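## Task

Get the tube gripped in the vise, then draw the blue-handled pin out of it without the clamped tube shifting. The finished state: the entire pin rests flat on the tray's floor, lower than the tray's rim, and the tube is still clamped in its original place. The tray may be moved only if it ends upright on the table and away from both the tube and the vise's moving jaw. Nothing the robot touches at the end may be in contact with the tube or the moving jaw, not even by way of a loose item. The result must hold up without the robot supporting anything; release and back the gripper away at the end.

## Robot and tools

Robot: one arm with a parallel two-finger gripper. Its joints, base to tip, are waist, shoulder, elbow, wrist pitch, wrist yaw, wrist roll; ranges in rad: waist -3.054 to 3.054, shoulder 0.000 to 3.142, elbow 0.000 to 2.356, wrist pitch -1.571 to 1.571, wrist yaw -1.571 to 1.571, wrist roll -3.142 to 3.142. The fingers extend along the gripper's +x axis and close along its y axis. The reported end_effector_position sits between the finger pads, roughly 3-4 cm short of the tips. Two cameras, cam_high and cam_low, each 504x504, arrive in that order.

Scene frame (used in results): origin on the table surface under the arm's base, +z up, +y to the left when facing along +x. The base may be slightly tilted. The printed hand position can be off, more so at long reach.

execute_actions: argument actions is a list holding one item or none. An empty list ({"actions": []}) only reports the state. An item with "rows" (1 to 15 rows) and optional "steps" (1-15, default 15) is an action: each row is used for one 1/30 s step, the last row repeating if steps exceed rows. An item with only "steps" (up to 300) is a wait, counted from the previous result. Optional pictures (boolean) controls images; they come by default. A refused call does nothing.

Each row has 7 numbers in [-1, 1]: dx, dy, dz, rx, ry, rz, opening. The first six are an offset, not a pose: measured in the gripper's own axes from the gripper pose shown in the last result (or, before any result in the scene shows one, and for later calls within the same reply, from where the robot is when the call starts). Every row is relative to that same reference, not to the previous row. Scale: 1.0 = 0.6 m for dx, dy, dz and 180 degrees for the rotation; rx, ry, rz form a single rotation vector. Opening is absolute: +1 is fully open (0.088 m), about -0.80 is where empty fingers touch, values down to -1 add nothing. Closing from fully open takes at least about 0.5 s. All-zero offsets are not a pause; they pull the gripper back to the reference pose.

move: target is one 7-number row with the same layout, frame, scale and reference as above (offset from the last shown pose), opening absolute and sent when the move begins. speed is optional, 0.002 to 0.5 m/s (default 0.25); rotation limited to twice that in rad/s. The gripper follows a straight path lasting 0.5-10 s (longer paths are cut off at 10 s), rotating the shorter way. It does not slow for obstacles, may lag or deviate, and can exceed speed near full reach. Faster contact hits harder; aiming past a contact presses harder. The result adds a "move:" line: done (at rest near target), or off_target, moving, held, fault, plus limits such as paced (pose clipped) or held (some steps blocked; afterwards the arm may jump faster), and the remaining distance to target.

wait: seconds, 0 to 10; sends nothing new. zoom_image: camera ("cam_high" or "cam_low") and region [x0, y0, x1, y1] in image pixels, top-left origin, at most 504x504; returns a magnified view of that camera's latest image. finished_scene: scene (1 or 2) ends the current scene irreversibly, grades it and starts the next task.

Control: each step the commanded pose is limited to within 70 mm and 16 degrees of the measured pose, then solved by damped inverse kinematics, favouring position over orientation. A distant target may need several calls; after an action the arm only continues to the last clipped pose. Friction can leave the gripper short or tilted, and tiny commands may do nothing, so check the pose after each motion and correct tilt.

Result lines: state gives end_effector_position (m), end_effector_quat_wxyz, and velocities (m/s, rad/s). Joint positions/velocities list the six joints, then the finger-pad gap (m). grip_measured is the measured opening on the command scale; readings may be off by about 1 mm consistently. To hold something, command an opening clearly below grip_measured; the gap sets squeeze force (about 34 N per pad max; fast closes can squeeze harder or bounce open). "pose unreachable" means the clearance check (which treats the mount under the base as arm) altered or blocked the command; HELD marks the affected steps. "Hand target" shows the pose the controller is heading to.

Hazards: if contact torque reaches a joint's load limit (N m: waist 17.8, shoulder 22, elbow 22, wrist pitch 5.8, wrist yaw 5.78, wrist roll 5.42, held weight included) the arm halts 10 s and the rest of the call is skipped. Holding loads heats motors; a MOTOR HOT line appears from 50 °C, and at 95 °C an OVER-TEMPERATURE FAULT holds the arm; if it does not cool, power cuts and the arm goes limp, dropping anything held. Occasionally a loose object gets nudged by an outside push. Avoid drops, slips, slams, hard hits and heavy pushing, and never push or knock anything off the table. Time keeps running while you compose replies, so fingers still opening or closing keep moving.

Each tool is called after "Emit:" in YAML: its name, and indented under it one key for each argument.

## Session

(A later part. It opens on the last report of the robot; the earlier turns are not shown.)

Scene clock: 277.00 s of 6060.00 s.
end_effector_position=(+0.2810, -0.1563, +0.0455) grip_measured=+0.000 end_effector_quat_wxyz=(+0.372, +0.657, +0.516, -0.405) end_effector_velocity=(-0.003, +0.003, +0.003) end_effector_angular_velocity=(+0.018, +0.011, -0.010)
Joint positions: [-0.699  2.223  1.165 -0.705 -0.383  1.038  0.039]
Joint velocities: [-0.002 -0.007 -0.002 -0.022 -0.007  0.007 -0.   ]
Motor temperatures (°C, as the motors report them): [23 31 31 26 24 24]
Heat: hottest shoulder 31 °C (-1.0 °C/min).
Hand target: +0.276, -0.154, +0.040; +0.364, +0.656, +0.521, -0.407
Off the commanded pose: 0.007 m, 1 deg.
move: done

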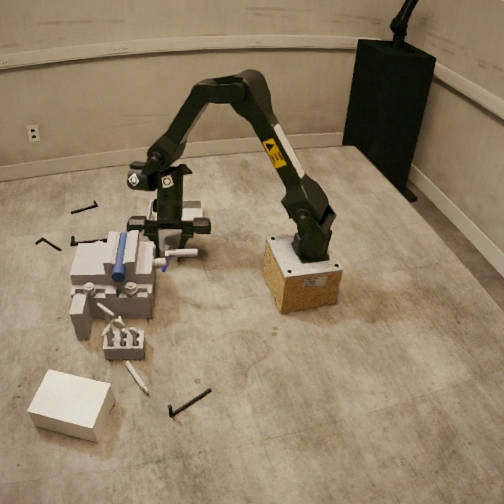

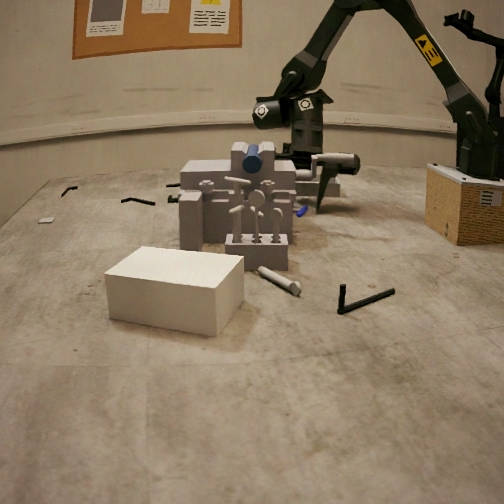

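Tips on table near far end. Nudge +y slightly and close.

Emit:
move:
  target: [0.005,0,-0.015,0,0,0,0]
  speed: 0.04

Emit:
move:
  target: [0,0,0,0,0,0,-0.9]

Emit:
move:
  target: [-0.15,0,0.03,0,0,0,-0.9]
  speed: 0.08

Emit:
zoom_image:
  camera: "cam_high"
  region: [90, 160, 250, 290]

Scene clock: 283.03 s of 6060.00 s.
end_effector_position=(+0.2835, -0.1493, +0.0449) grip_measured=+0.000 end_effector_quat_wxyz=(+0.372, +0.657, +0.516, -0.405) end_effector_velocity=(-0.001, +0.001, +0.001) end_effector_angular_velocity=(+0.009, -0.002, +0.003)
Joint positions: [-0.677  2.217  1.15  -0.689 -0.386  1.06   0.039]
Joint velocities: [-0.002 -0.002 -0.002 -0.007 -0.007 -0.007 -0.   ]
Motor temperatures (°C, as the motors report them): [23 31 31 25 24 24]
Heat: hottest shoulder 31 °C (+0.0 °C/min).
Hand target: +0.283, -0.147, +0.046; +0.372, +0.657, +0.516, -0.405
Off the commanded pose: 0.003 m, 0 deg.
move: done

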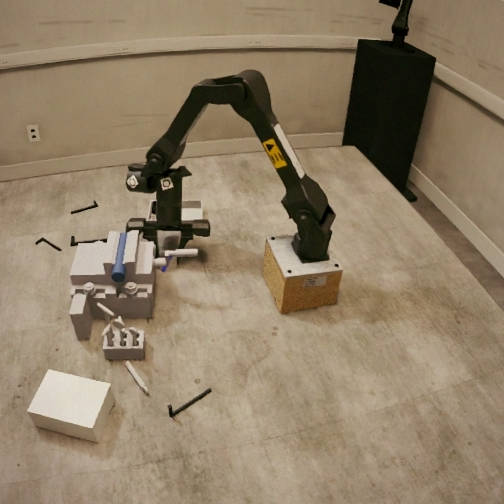

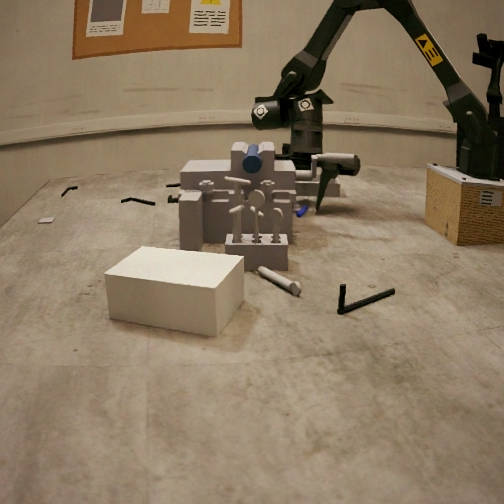

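Scene clock: 283.53 s of 6060.00 s.
end_effector_position=(+0.2836, -0.1492, +0.0450) grip_measured=-0.810 end_effector_quat_wxyz=(+0.372, +0.657, +0.516, -0.405) end_effector_velocity=(-0.003, +0.002, +0.000) end_effector_angular_velocity=(+0.012, +0.002, +0.003)
Joint positions: [-0.677  2.217  1.15  -0.689 -0.386  1.06   0.   ]
Joint velocities: [-0.002 -0.002 -0.007 -0.007 -0.007 -0.007  0.   ]
Motor temperatures (°C, as the motors report them): [23 31 31 25 24 24]
Heat: hottest shoulder 31 °C (+0.0 °C/min).
Hand target: +0.284, -0.149, +0.045; +0.372, +0.657, +0.516, -0.405
Off the commanded pose: 0.000 m, 0 deg.
move: done

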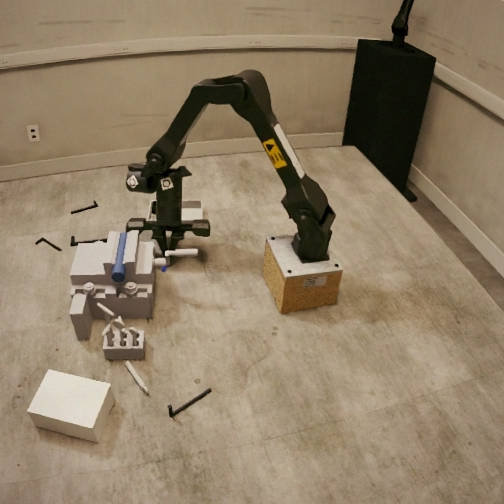

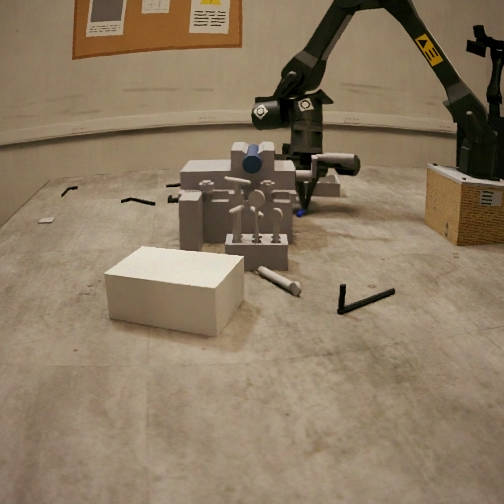

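Scene clock: 285.03 s of 6060.00 s.
end_effector_position=(+0.2683, -0.1968, +0.1169) grip_measured=-0.810 end_effector_quat_wxyz=(+0.367, +0.657, +0.519, -0.406) end_effector_velocity=(-0.005, +0.002, +0.001) end_effector_angular_velocity=(+0.008, +0.012, +0.019)
Joint positions: [-0.807  2.138  1.368 -1.047 -0.36   0.926  0.   ]
Joint velocities: [-0.002 -0.002 -0.002 -0.022  0.007 -0.022  0.   ]
Motor temperatures (°C, as the motors report them): [23 31 31 25 24 24]
Heat: hottest shoulder 31 °C (+0.0 °C/min).
Hand target: +0.269, -0.200, +0.120; +0.372, +0.657, +0.516, -0.406
Off the commanded pose: 0.004 m, 1 deg.
move: done

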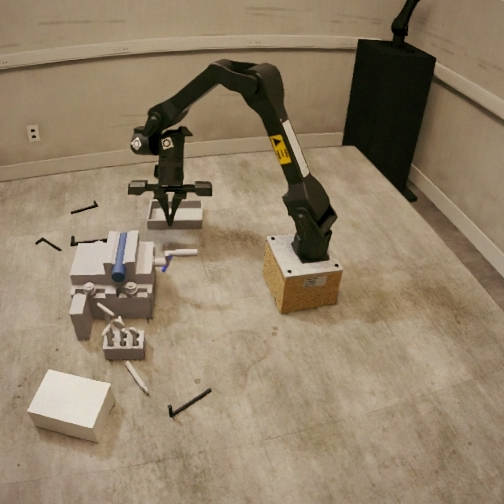

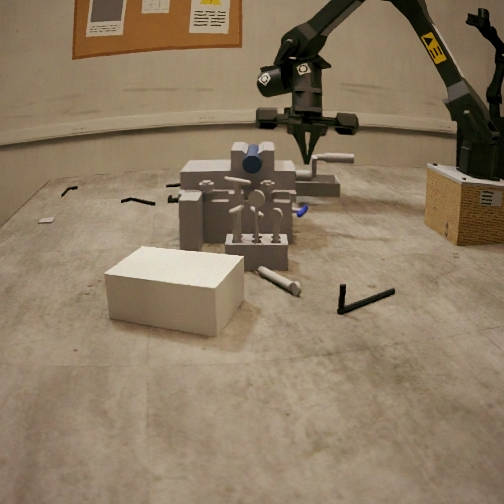

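Region (90, 160, 250, 290) of cam_high's 504x504 image, scaled by 3.150, with more detail than that image has; it fills the top 410 rows of this view, and the rest is white.

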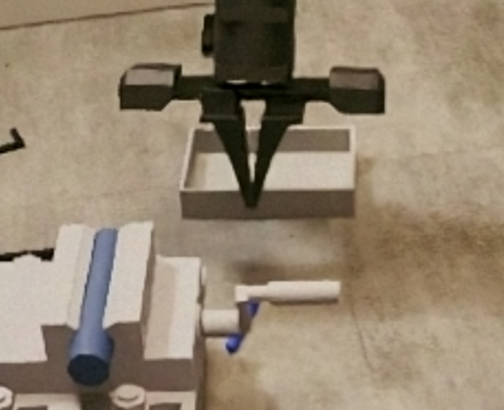

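Closed above it; go ~1.2 cm lower.

Emit:
move:
  target: [0.15,0,-0.03,0,0,0,0]
  speed: 0.08

Emit:
move:
  target: [0.025,0,0.011,0,0,0,0]
  speed: 0.03

Emit:
move:
  target: [0,0,0,0,0,0,-0.9]

Emit:
move:
  target: [-0.15,0,0.03,0,0,0,-0.9]
  speed: 0.08

Emit:
zoom_image:
  camera: "cam_high"
  region: [90, 160, 250, 290]

Scene clock: 295.07 s of 6060.00 s.
end_effector_position=(+0.2855, -0.1499, +0.0476) grip_measured=+0.000 end_effector_quat_wxyz=(+0.375, +0.658, +0.514, -0.404) end_effector_velocity=(-0.001, +0.001, +0.001) end_effector_angular_velocity=(+0.009, -0.001, +0.003)
Joint positions: [-0.676  2.209  1.152 -0.689 -0.389  1.061  0.039]
Joint velocities: [-0.002 -0.002 -0.002 -0.007 -0.007 -0.007 -0.   ]
Motor temperatures (°C, as the motors report them): [23 33 31 25 24 24]
Heat: hottest shoulder 33 °C (+2.0 °C/min).
Hand target: +0.282, -0.146, +0.042; +0.366, +0.657, +0.519, -0.405
Off the commanded pose: 0.007 m, 1 deg.
move: done

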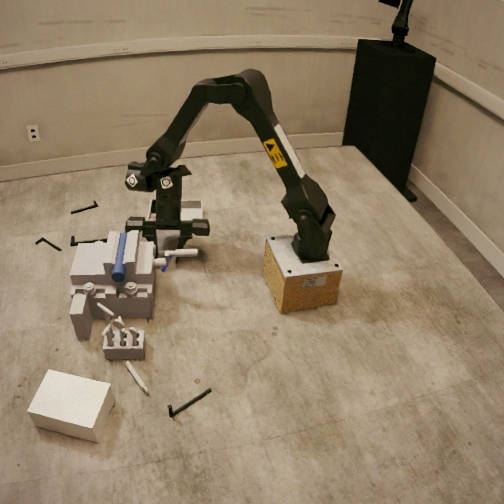

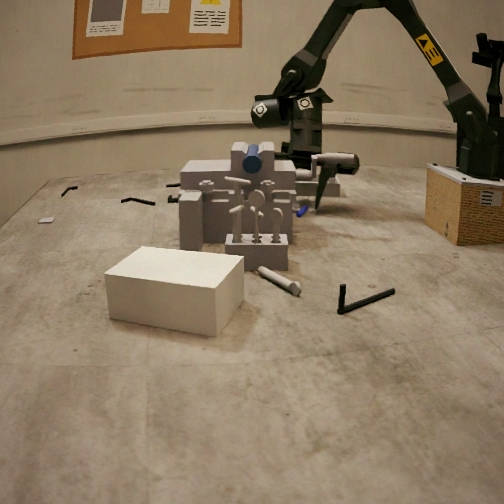

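Scene clock: 295.83 s of 6060.00 s.
end_effector_position=(+0.2892, -0.1527, +0.0384) grip_measured=+0.000 end_effector_quat_wxyz=(+0.382, +0.658, +0.509, -0.402) end_effector_velocity=(+0.000, -0.002, +0.001) end_effector_angular_velocity=(+0.000, -0.013, -0.001)
Joint positions: [-0.676  2.236  1.152 -0.645 -0.389  1.061  0.039]
Joint velocities: [-0.007 -0.002 -0.002  0.007 -0.007 -0.007 -0.   ]
Motor temperatures (°C, as the motors report them): [23 33 31 25 24 24]
Heat: hottest shoulder 33 °C (+2.0 °C/min).
Hand target: +0.286, -0.150, +0.031; +0.375, +0.658, +0.514, -0.404
Off the commanded pose: 0.008 m, 1 deg.
move: done

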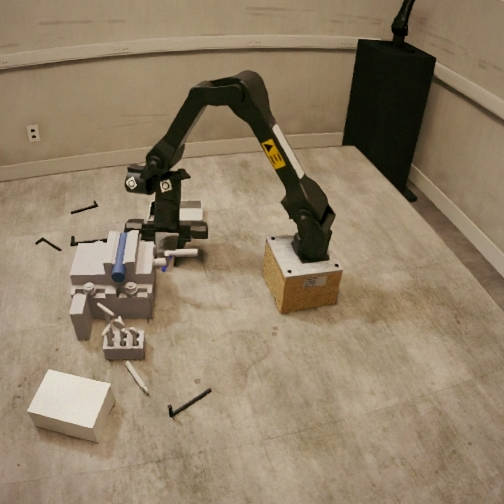

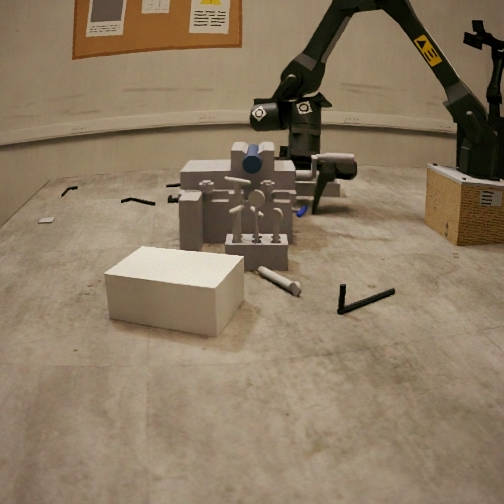

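Scene clock: 296.33 s of 6060.00 s.
end_effector_position=(+0.2893, -0.1525, +0.0385) grip_measured=-0.610 end_effector_quat_wxyz=(+0.382, +0.659, +0.509, -0.401) end_effector_velocity=(-0.002, +0.002, -0.001) end_effector_angular_velocity=(+0.010, -0.003, +0.017)
Joint positions: [-0.676  2.236  1.152 -0.645 -0.39   1.061  0.009]
Joint velocities: [-0.002  0.002 -0.002 -0.007 -0.007 -0.022 -0.   ]
Motor temperatures (°C, as the motors report them): [23 33 31 25 24 24]
Heat: hottest shoulder 33 °C (+2.0 °C/min).
Hand target: +0.289, -0.153, +0.038; +0.382, +0.659, +0.509, -0.402
Off the commanded pose: 0.000 m, 0 deg.
move: done

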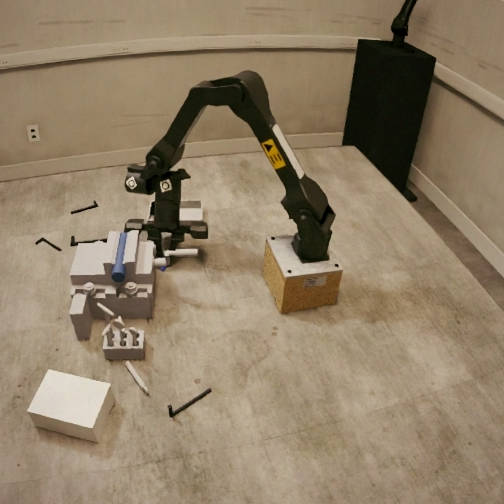

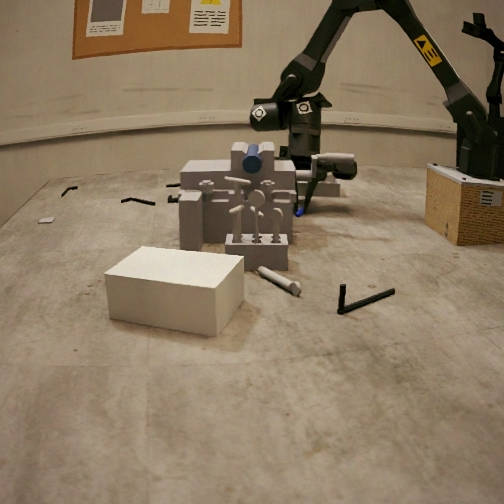

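Scene clock: 297.83 s of 6060.00 s.
end_effector_position=(+0.2717, -0.1989, +0.1099) grip_measured=-0.614 end_effector_quat_wxyz=(+0.376, +0.659, +0.512, -0.402) end_effector_velocity=(-0.001, +0.002, -0.001) end_effector_angular_velocity=(+0.015, +0.006, -0.010)
Joint positions: [-0.807  2.147  1.353 -1.001 -0.366  0.925  0.009]
Joint velocities: [-0.002  0.002 -0.002 -0.007 -0.007  0.007 -0.   ]
Motor temperatures (°C, as the motors report them): [23 33 31 25 24 24]
Heat: hottest shoulder 33 °C (+2.0 °C/min).
Hand target: +0.273, -0.202, +0.114; +0.382, +0.659, +0.508, -0.401
Off the commanded pose: 0.005 m, 1 deg.
move: done

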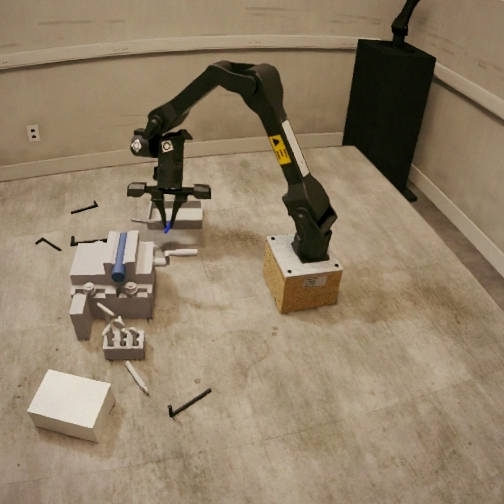

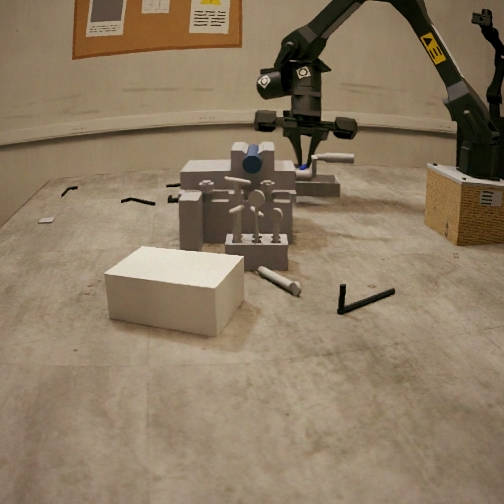

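Region (90, 160, 250, 290) of cam_high's 504x504 image, scaled by 3.150, with more detail than that image has; it fills the top 410 rows of this view, and the rest is white.

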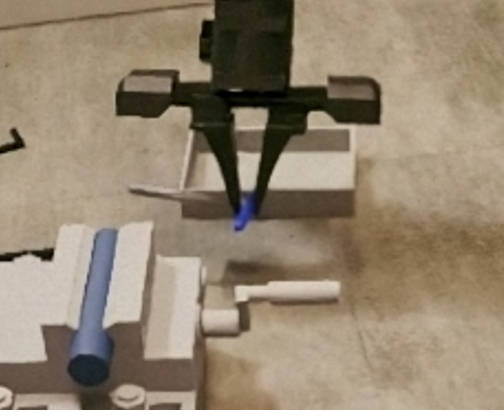

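Emit:
move:
  target: [-0.09,-0.089,0.195,0,0,0,-0.9]
  speed: 0.1

Emit:
move:
  target: [0.06,0,0.026,0,0,0,-0.9]
  speed: 0.05

Emit:
zoom_image:
  camera: "cam_high"
  region: [120, 150, 250, 250]

Scene clock: 305.63 s of 6060.00 s.
end_effector_position=(+0.1933, -0.3148, +0.1135) grip_measured=-0.631 end_effector_quat_wxyz=(+0.380, +0.659, +0.507, -0.405) end_effector_velocity=(-0.000, +0.002, +0.003) end_effector_angular_velocity=(+0.024, -0.015, -0.006)
Joint positions: [-1.144  2.331  1.684 -1.242 -0.273  0.589  0.008]
Joint velocities: [-0.007  0.002  0.007 -0.022 -0.022 -0.007 -0.   ]
Motor temperatures (°C, as the motors report them): [23 34 31 25 24 24]
Heat: hottest shoulder 34 °C (+3.0 °C/min).
Hand target: +0.193, -0.315, +0.109; +0.376, +0.659, +0.511, -0.403
Off the commanded pose: 0.005 m, 1 deg.
move: done

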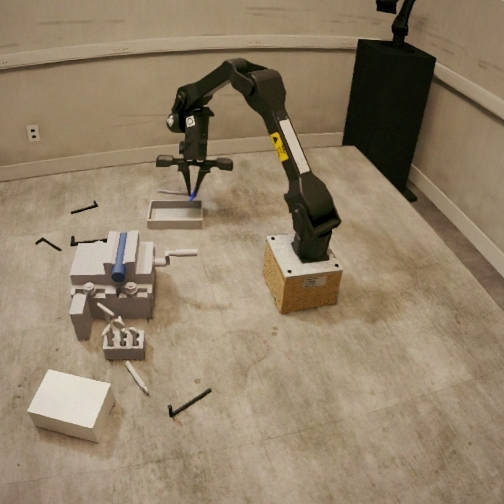

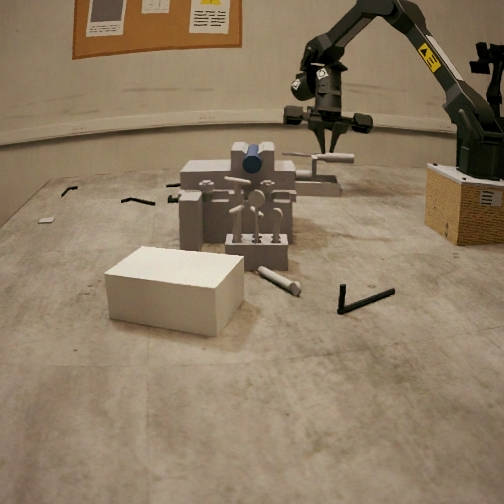

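Scene clock: 306.77 s of 6060.00 s.
end_effector_position=(+0.1968, -0.3201, +0.0816) grip_measured=-0.633 end_effector_quat_wxyz=(+0.389, +0.657, +0.501, -0.407) end_effector_velocity=(-0.001, +0.003, +0.002) end_effector_angular_velocity=(+0.009, -0.006, +0.003)
Joint positions: [-1.144  2.386  1.65  -1.129 -0.273  0.588  0.008]
Joint velocities: [-0.002 -0.007 -0.007 -0.007 -0.007 -0.007 -0.   ]
Motor temperatures (°C, as the motors report them): [23 35 31 25 24 24]
Heat: hottest shoulder 35 °C (+4.0 °C/min).
Hand target: +0.196, -0.316, +0.075; +0.380, +0.659, +0.507, -0.405
Off the commanded pose: 0.008 m, 1 deg.
move: done

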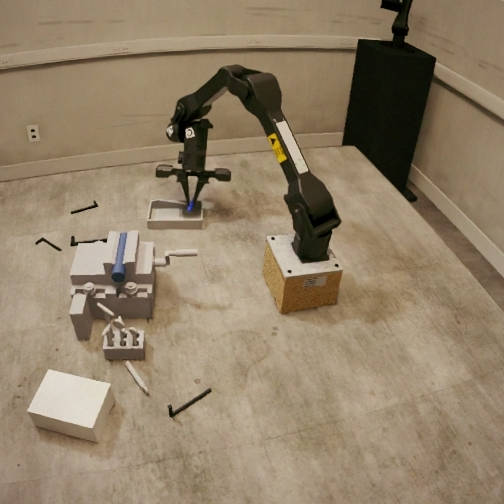

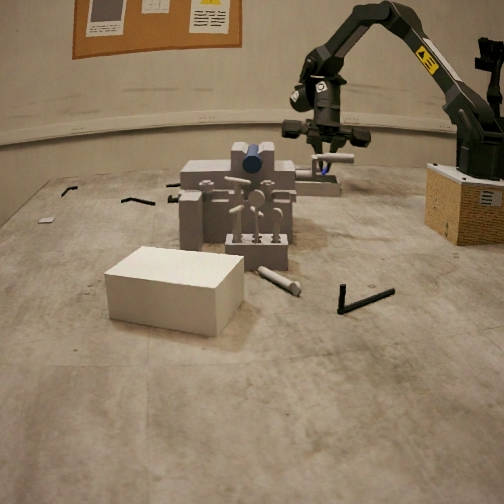

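Region (120, 150, 250, 250) of cam_high's 504x504 image, scaled by 3.877, with more detail than that image has; it fills the top 388 rows of this view, and the rest is white.

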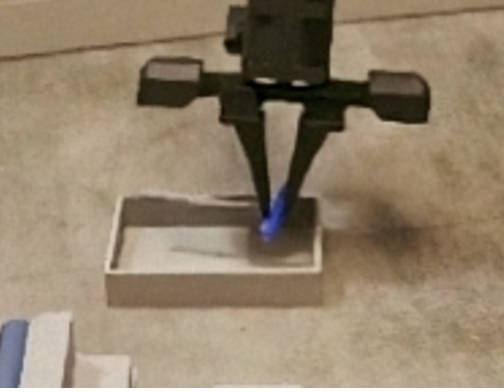

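Emit:
move:
  target: [0.065,0,-0.01,0,0,0,-0.9]
  speed: 0.05

Emit:
move:
  target: [0,0,0,0,0,0,-0.3]

Emit:
move:
  target: [-0.2,0,0,0,0,0,-0.3]
  speed: 0.15

Emit:
zoom_image:
  camera: "cam_high"
  region: [120, 150, 250, 250]

Scene clock: 312.90 s of 6060.00 s.
end_effector_position=(+0.2045, -0.3065, +0.0546) grip_measured=-0.644 end_effector_quat_wxyz=(+0.398, +0.655, +0.496, -0.410) end_effector_velocity=(-0.001, +0.002, +0.000) end_effector_angular_velocity=(+0.002, +0.007, +0.011)
Joint positions: [-1.113  2.387  1.535 -0.982 -0.279  0.618  0.007]
Joint velocities: [ 0.002 -0.002 -0.002 -0.007  0.007 -0.007 -0.   ]
Motor temperatures (°C, as the motors report them): [23 35 31 25 24 24]
Heat: hottest shoulder 35 °C (+4.0 °C/min).
Hand target: +0.204, -0.301, +0.048; +0.388, +0.657, +0.502, -0.407
Off the commanded pose: 0.009 m, 1 deg.
move: off_target

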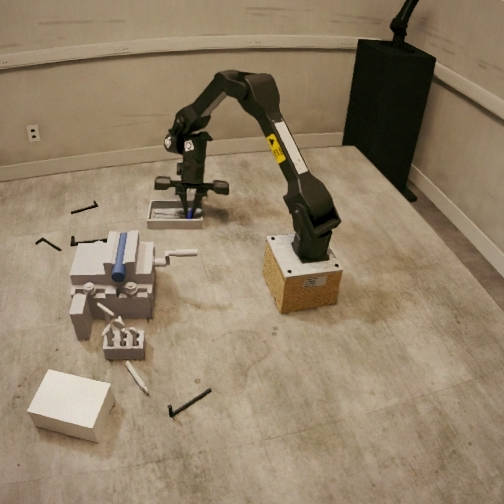

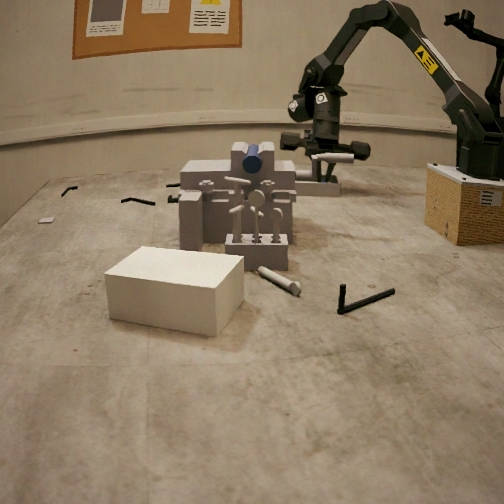

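Scene clock: 313.47 s of 6060.00 s.
end_effector_position=(+0.2046, -0.3065, +0.0547) grip_measured=-0.301 end_effector_quat_wxyz=(+0.398, +0.655, +0.495, -0.409) end_effector_velocity=(+0.003, -0.000, +0.001) end_effector_angular_velocity=(+0.005, -0.020, -0.014)
Joint positions: [-1.113  2.387  1.535 -0.982 -0.28   0.618  0.024]
Joint velocities: [-0.002 -0.002 -0.002  0.007 -0.022  0.007  0.   ]
Motor temperatures (°C, as the motors report them): [23 35 31 25 24 24]
Heat: hottest shoulder 35 °C (+4.0 °C/min).
Hand target: +0.205, -0.306, +0.055; +0.398, +0.655, +0.496, -0.409
Off the commanded pose: 0.000 m, 0 deg.
move: done

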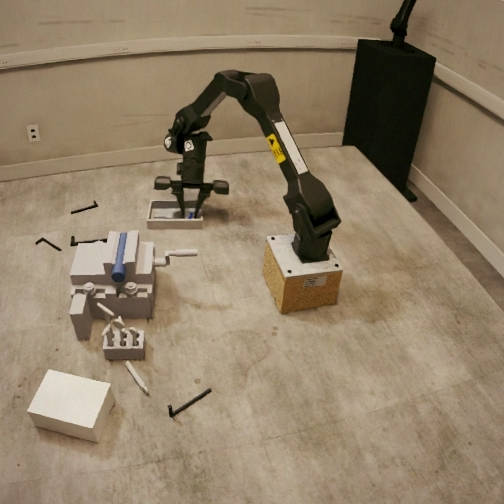

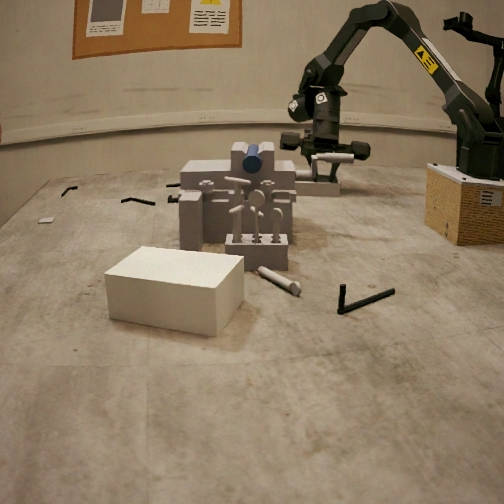

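Scene clock: 314.70 s of 6060.00 s.
end_effector_position=(+0.1856, -0.3440, +0.1653) grip_measured=-0.300 end_effector_quat_wxyz=(+0.396, +0.656, +0.496, -0.409) end_effector_velocity=(+0.001, +0.003, +0.004) end_effector_angular_velocity=(+0.021, -0.013, -0.014)
Joint positions: [-1.185  2.339  1.921 -1.44  -0.261  0.548  0.024]
Joint velocities: [-0.002 -0.002  0.007 -0.022 -0.022  0.007  0.   ]
Motor temperatures (°C, as the motors report them): [23 35 31 25 24 24]
Heat: hottest shoulder 35 °C (+4.0 °C/min).
Hand target: +0.185, -0.346, +0.166; +0.398, +0.655, +0.495, -0.410
Off the commanded pose: 0.002 m, 0 deg.
move: done

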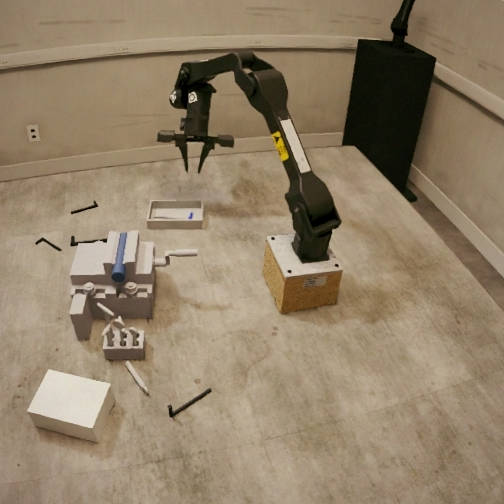

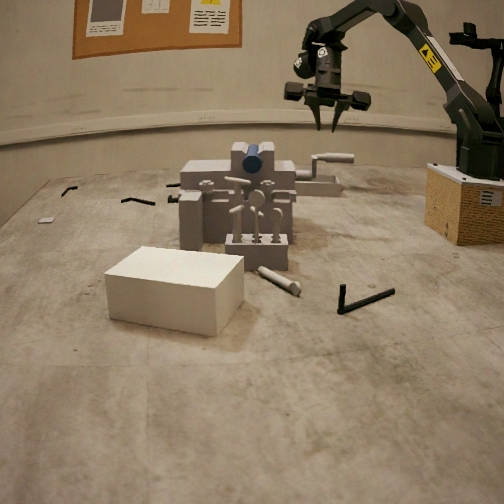

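Region (120, 150, 250, 250) of cam_high's 504x504 image, scaled by 3.877, with more detail than that image has; it fills the top 388 rows of this view, and the rest is white.

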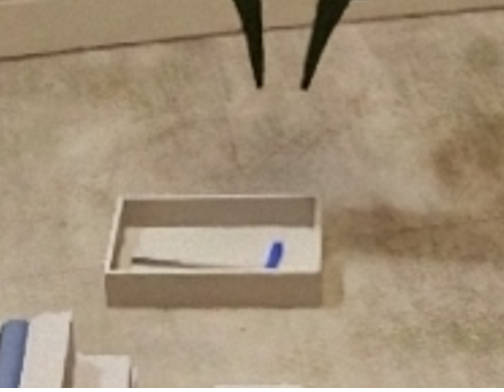

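Emit:
finished_scene:
  scene: 1

The scene is finished: the task was done.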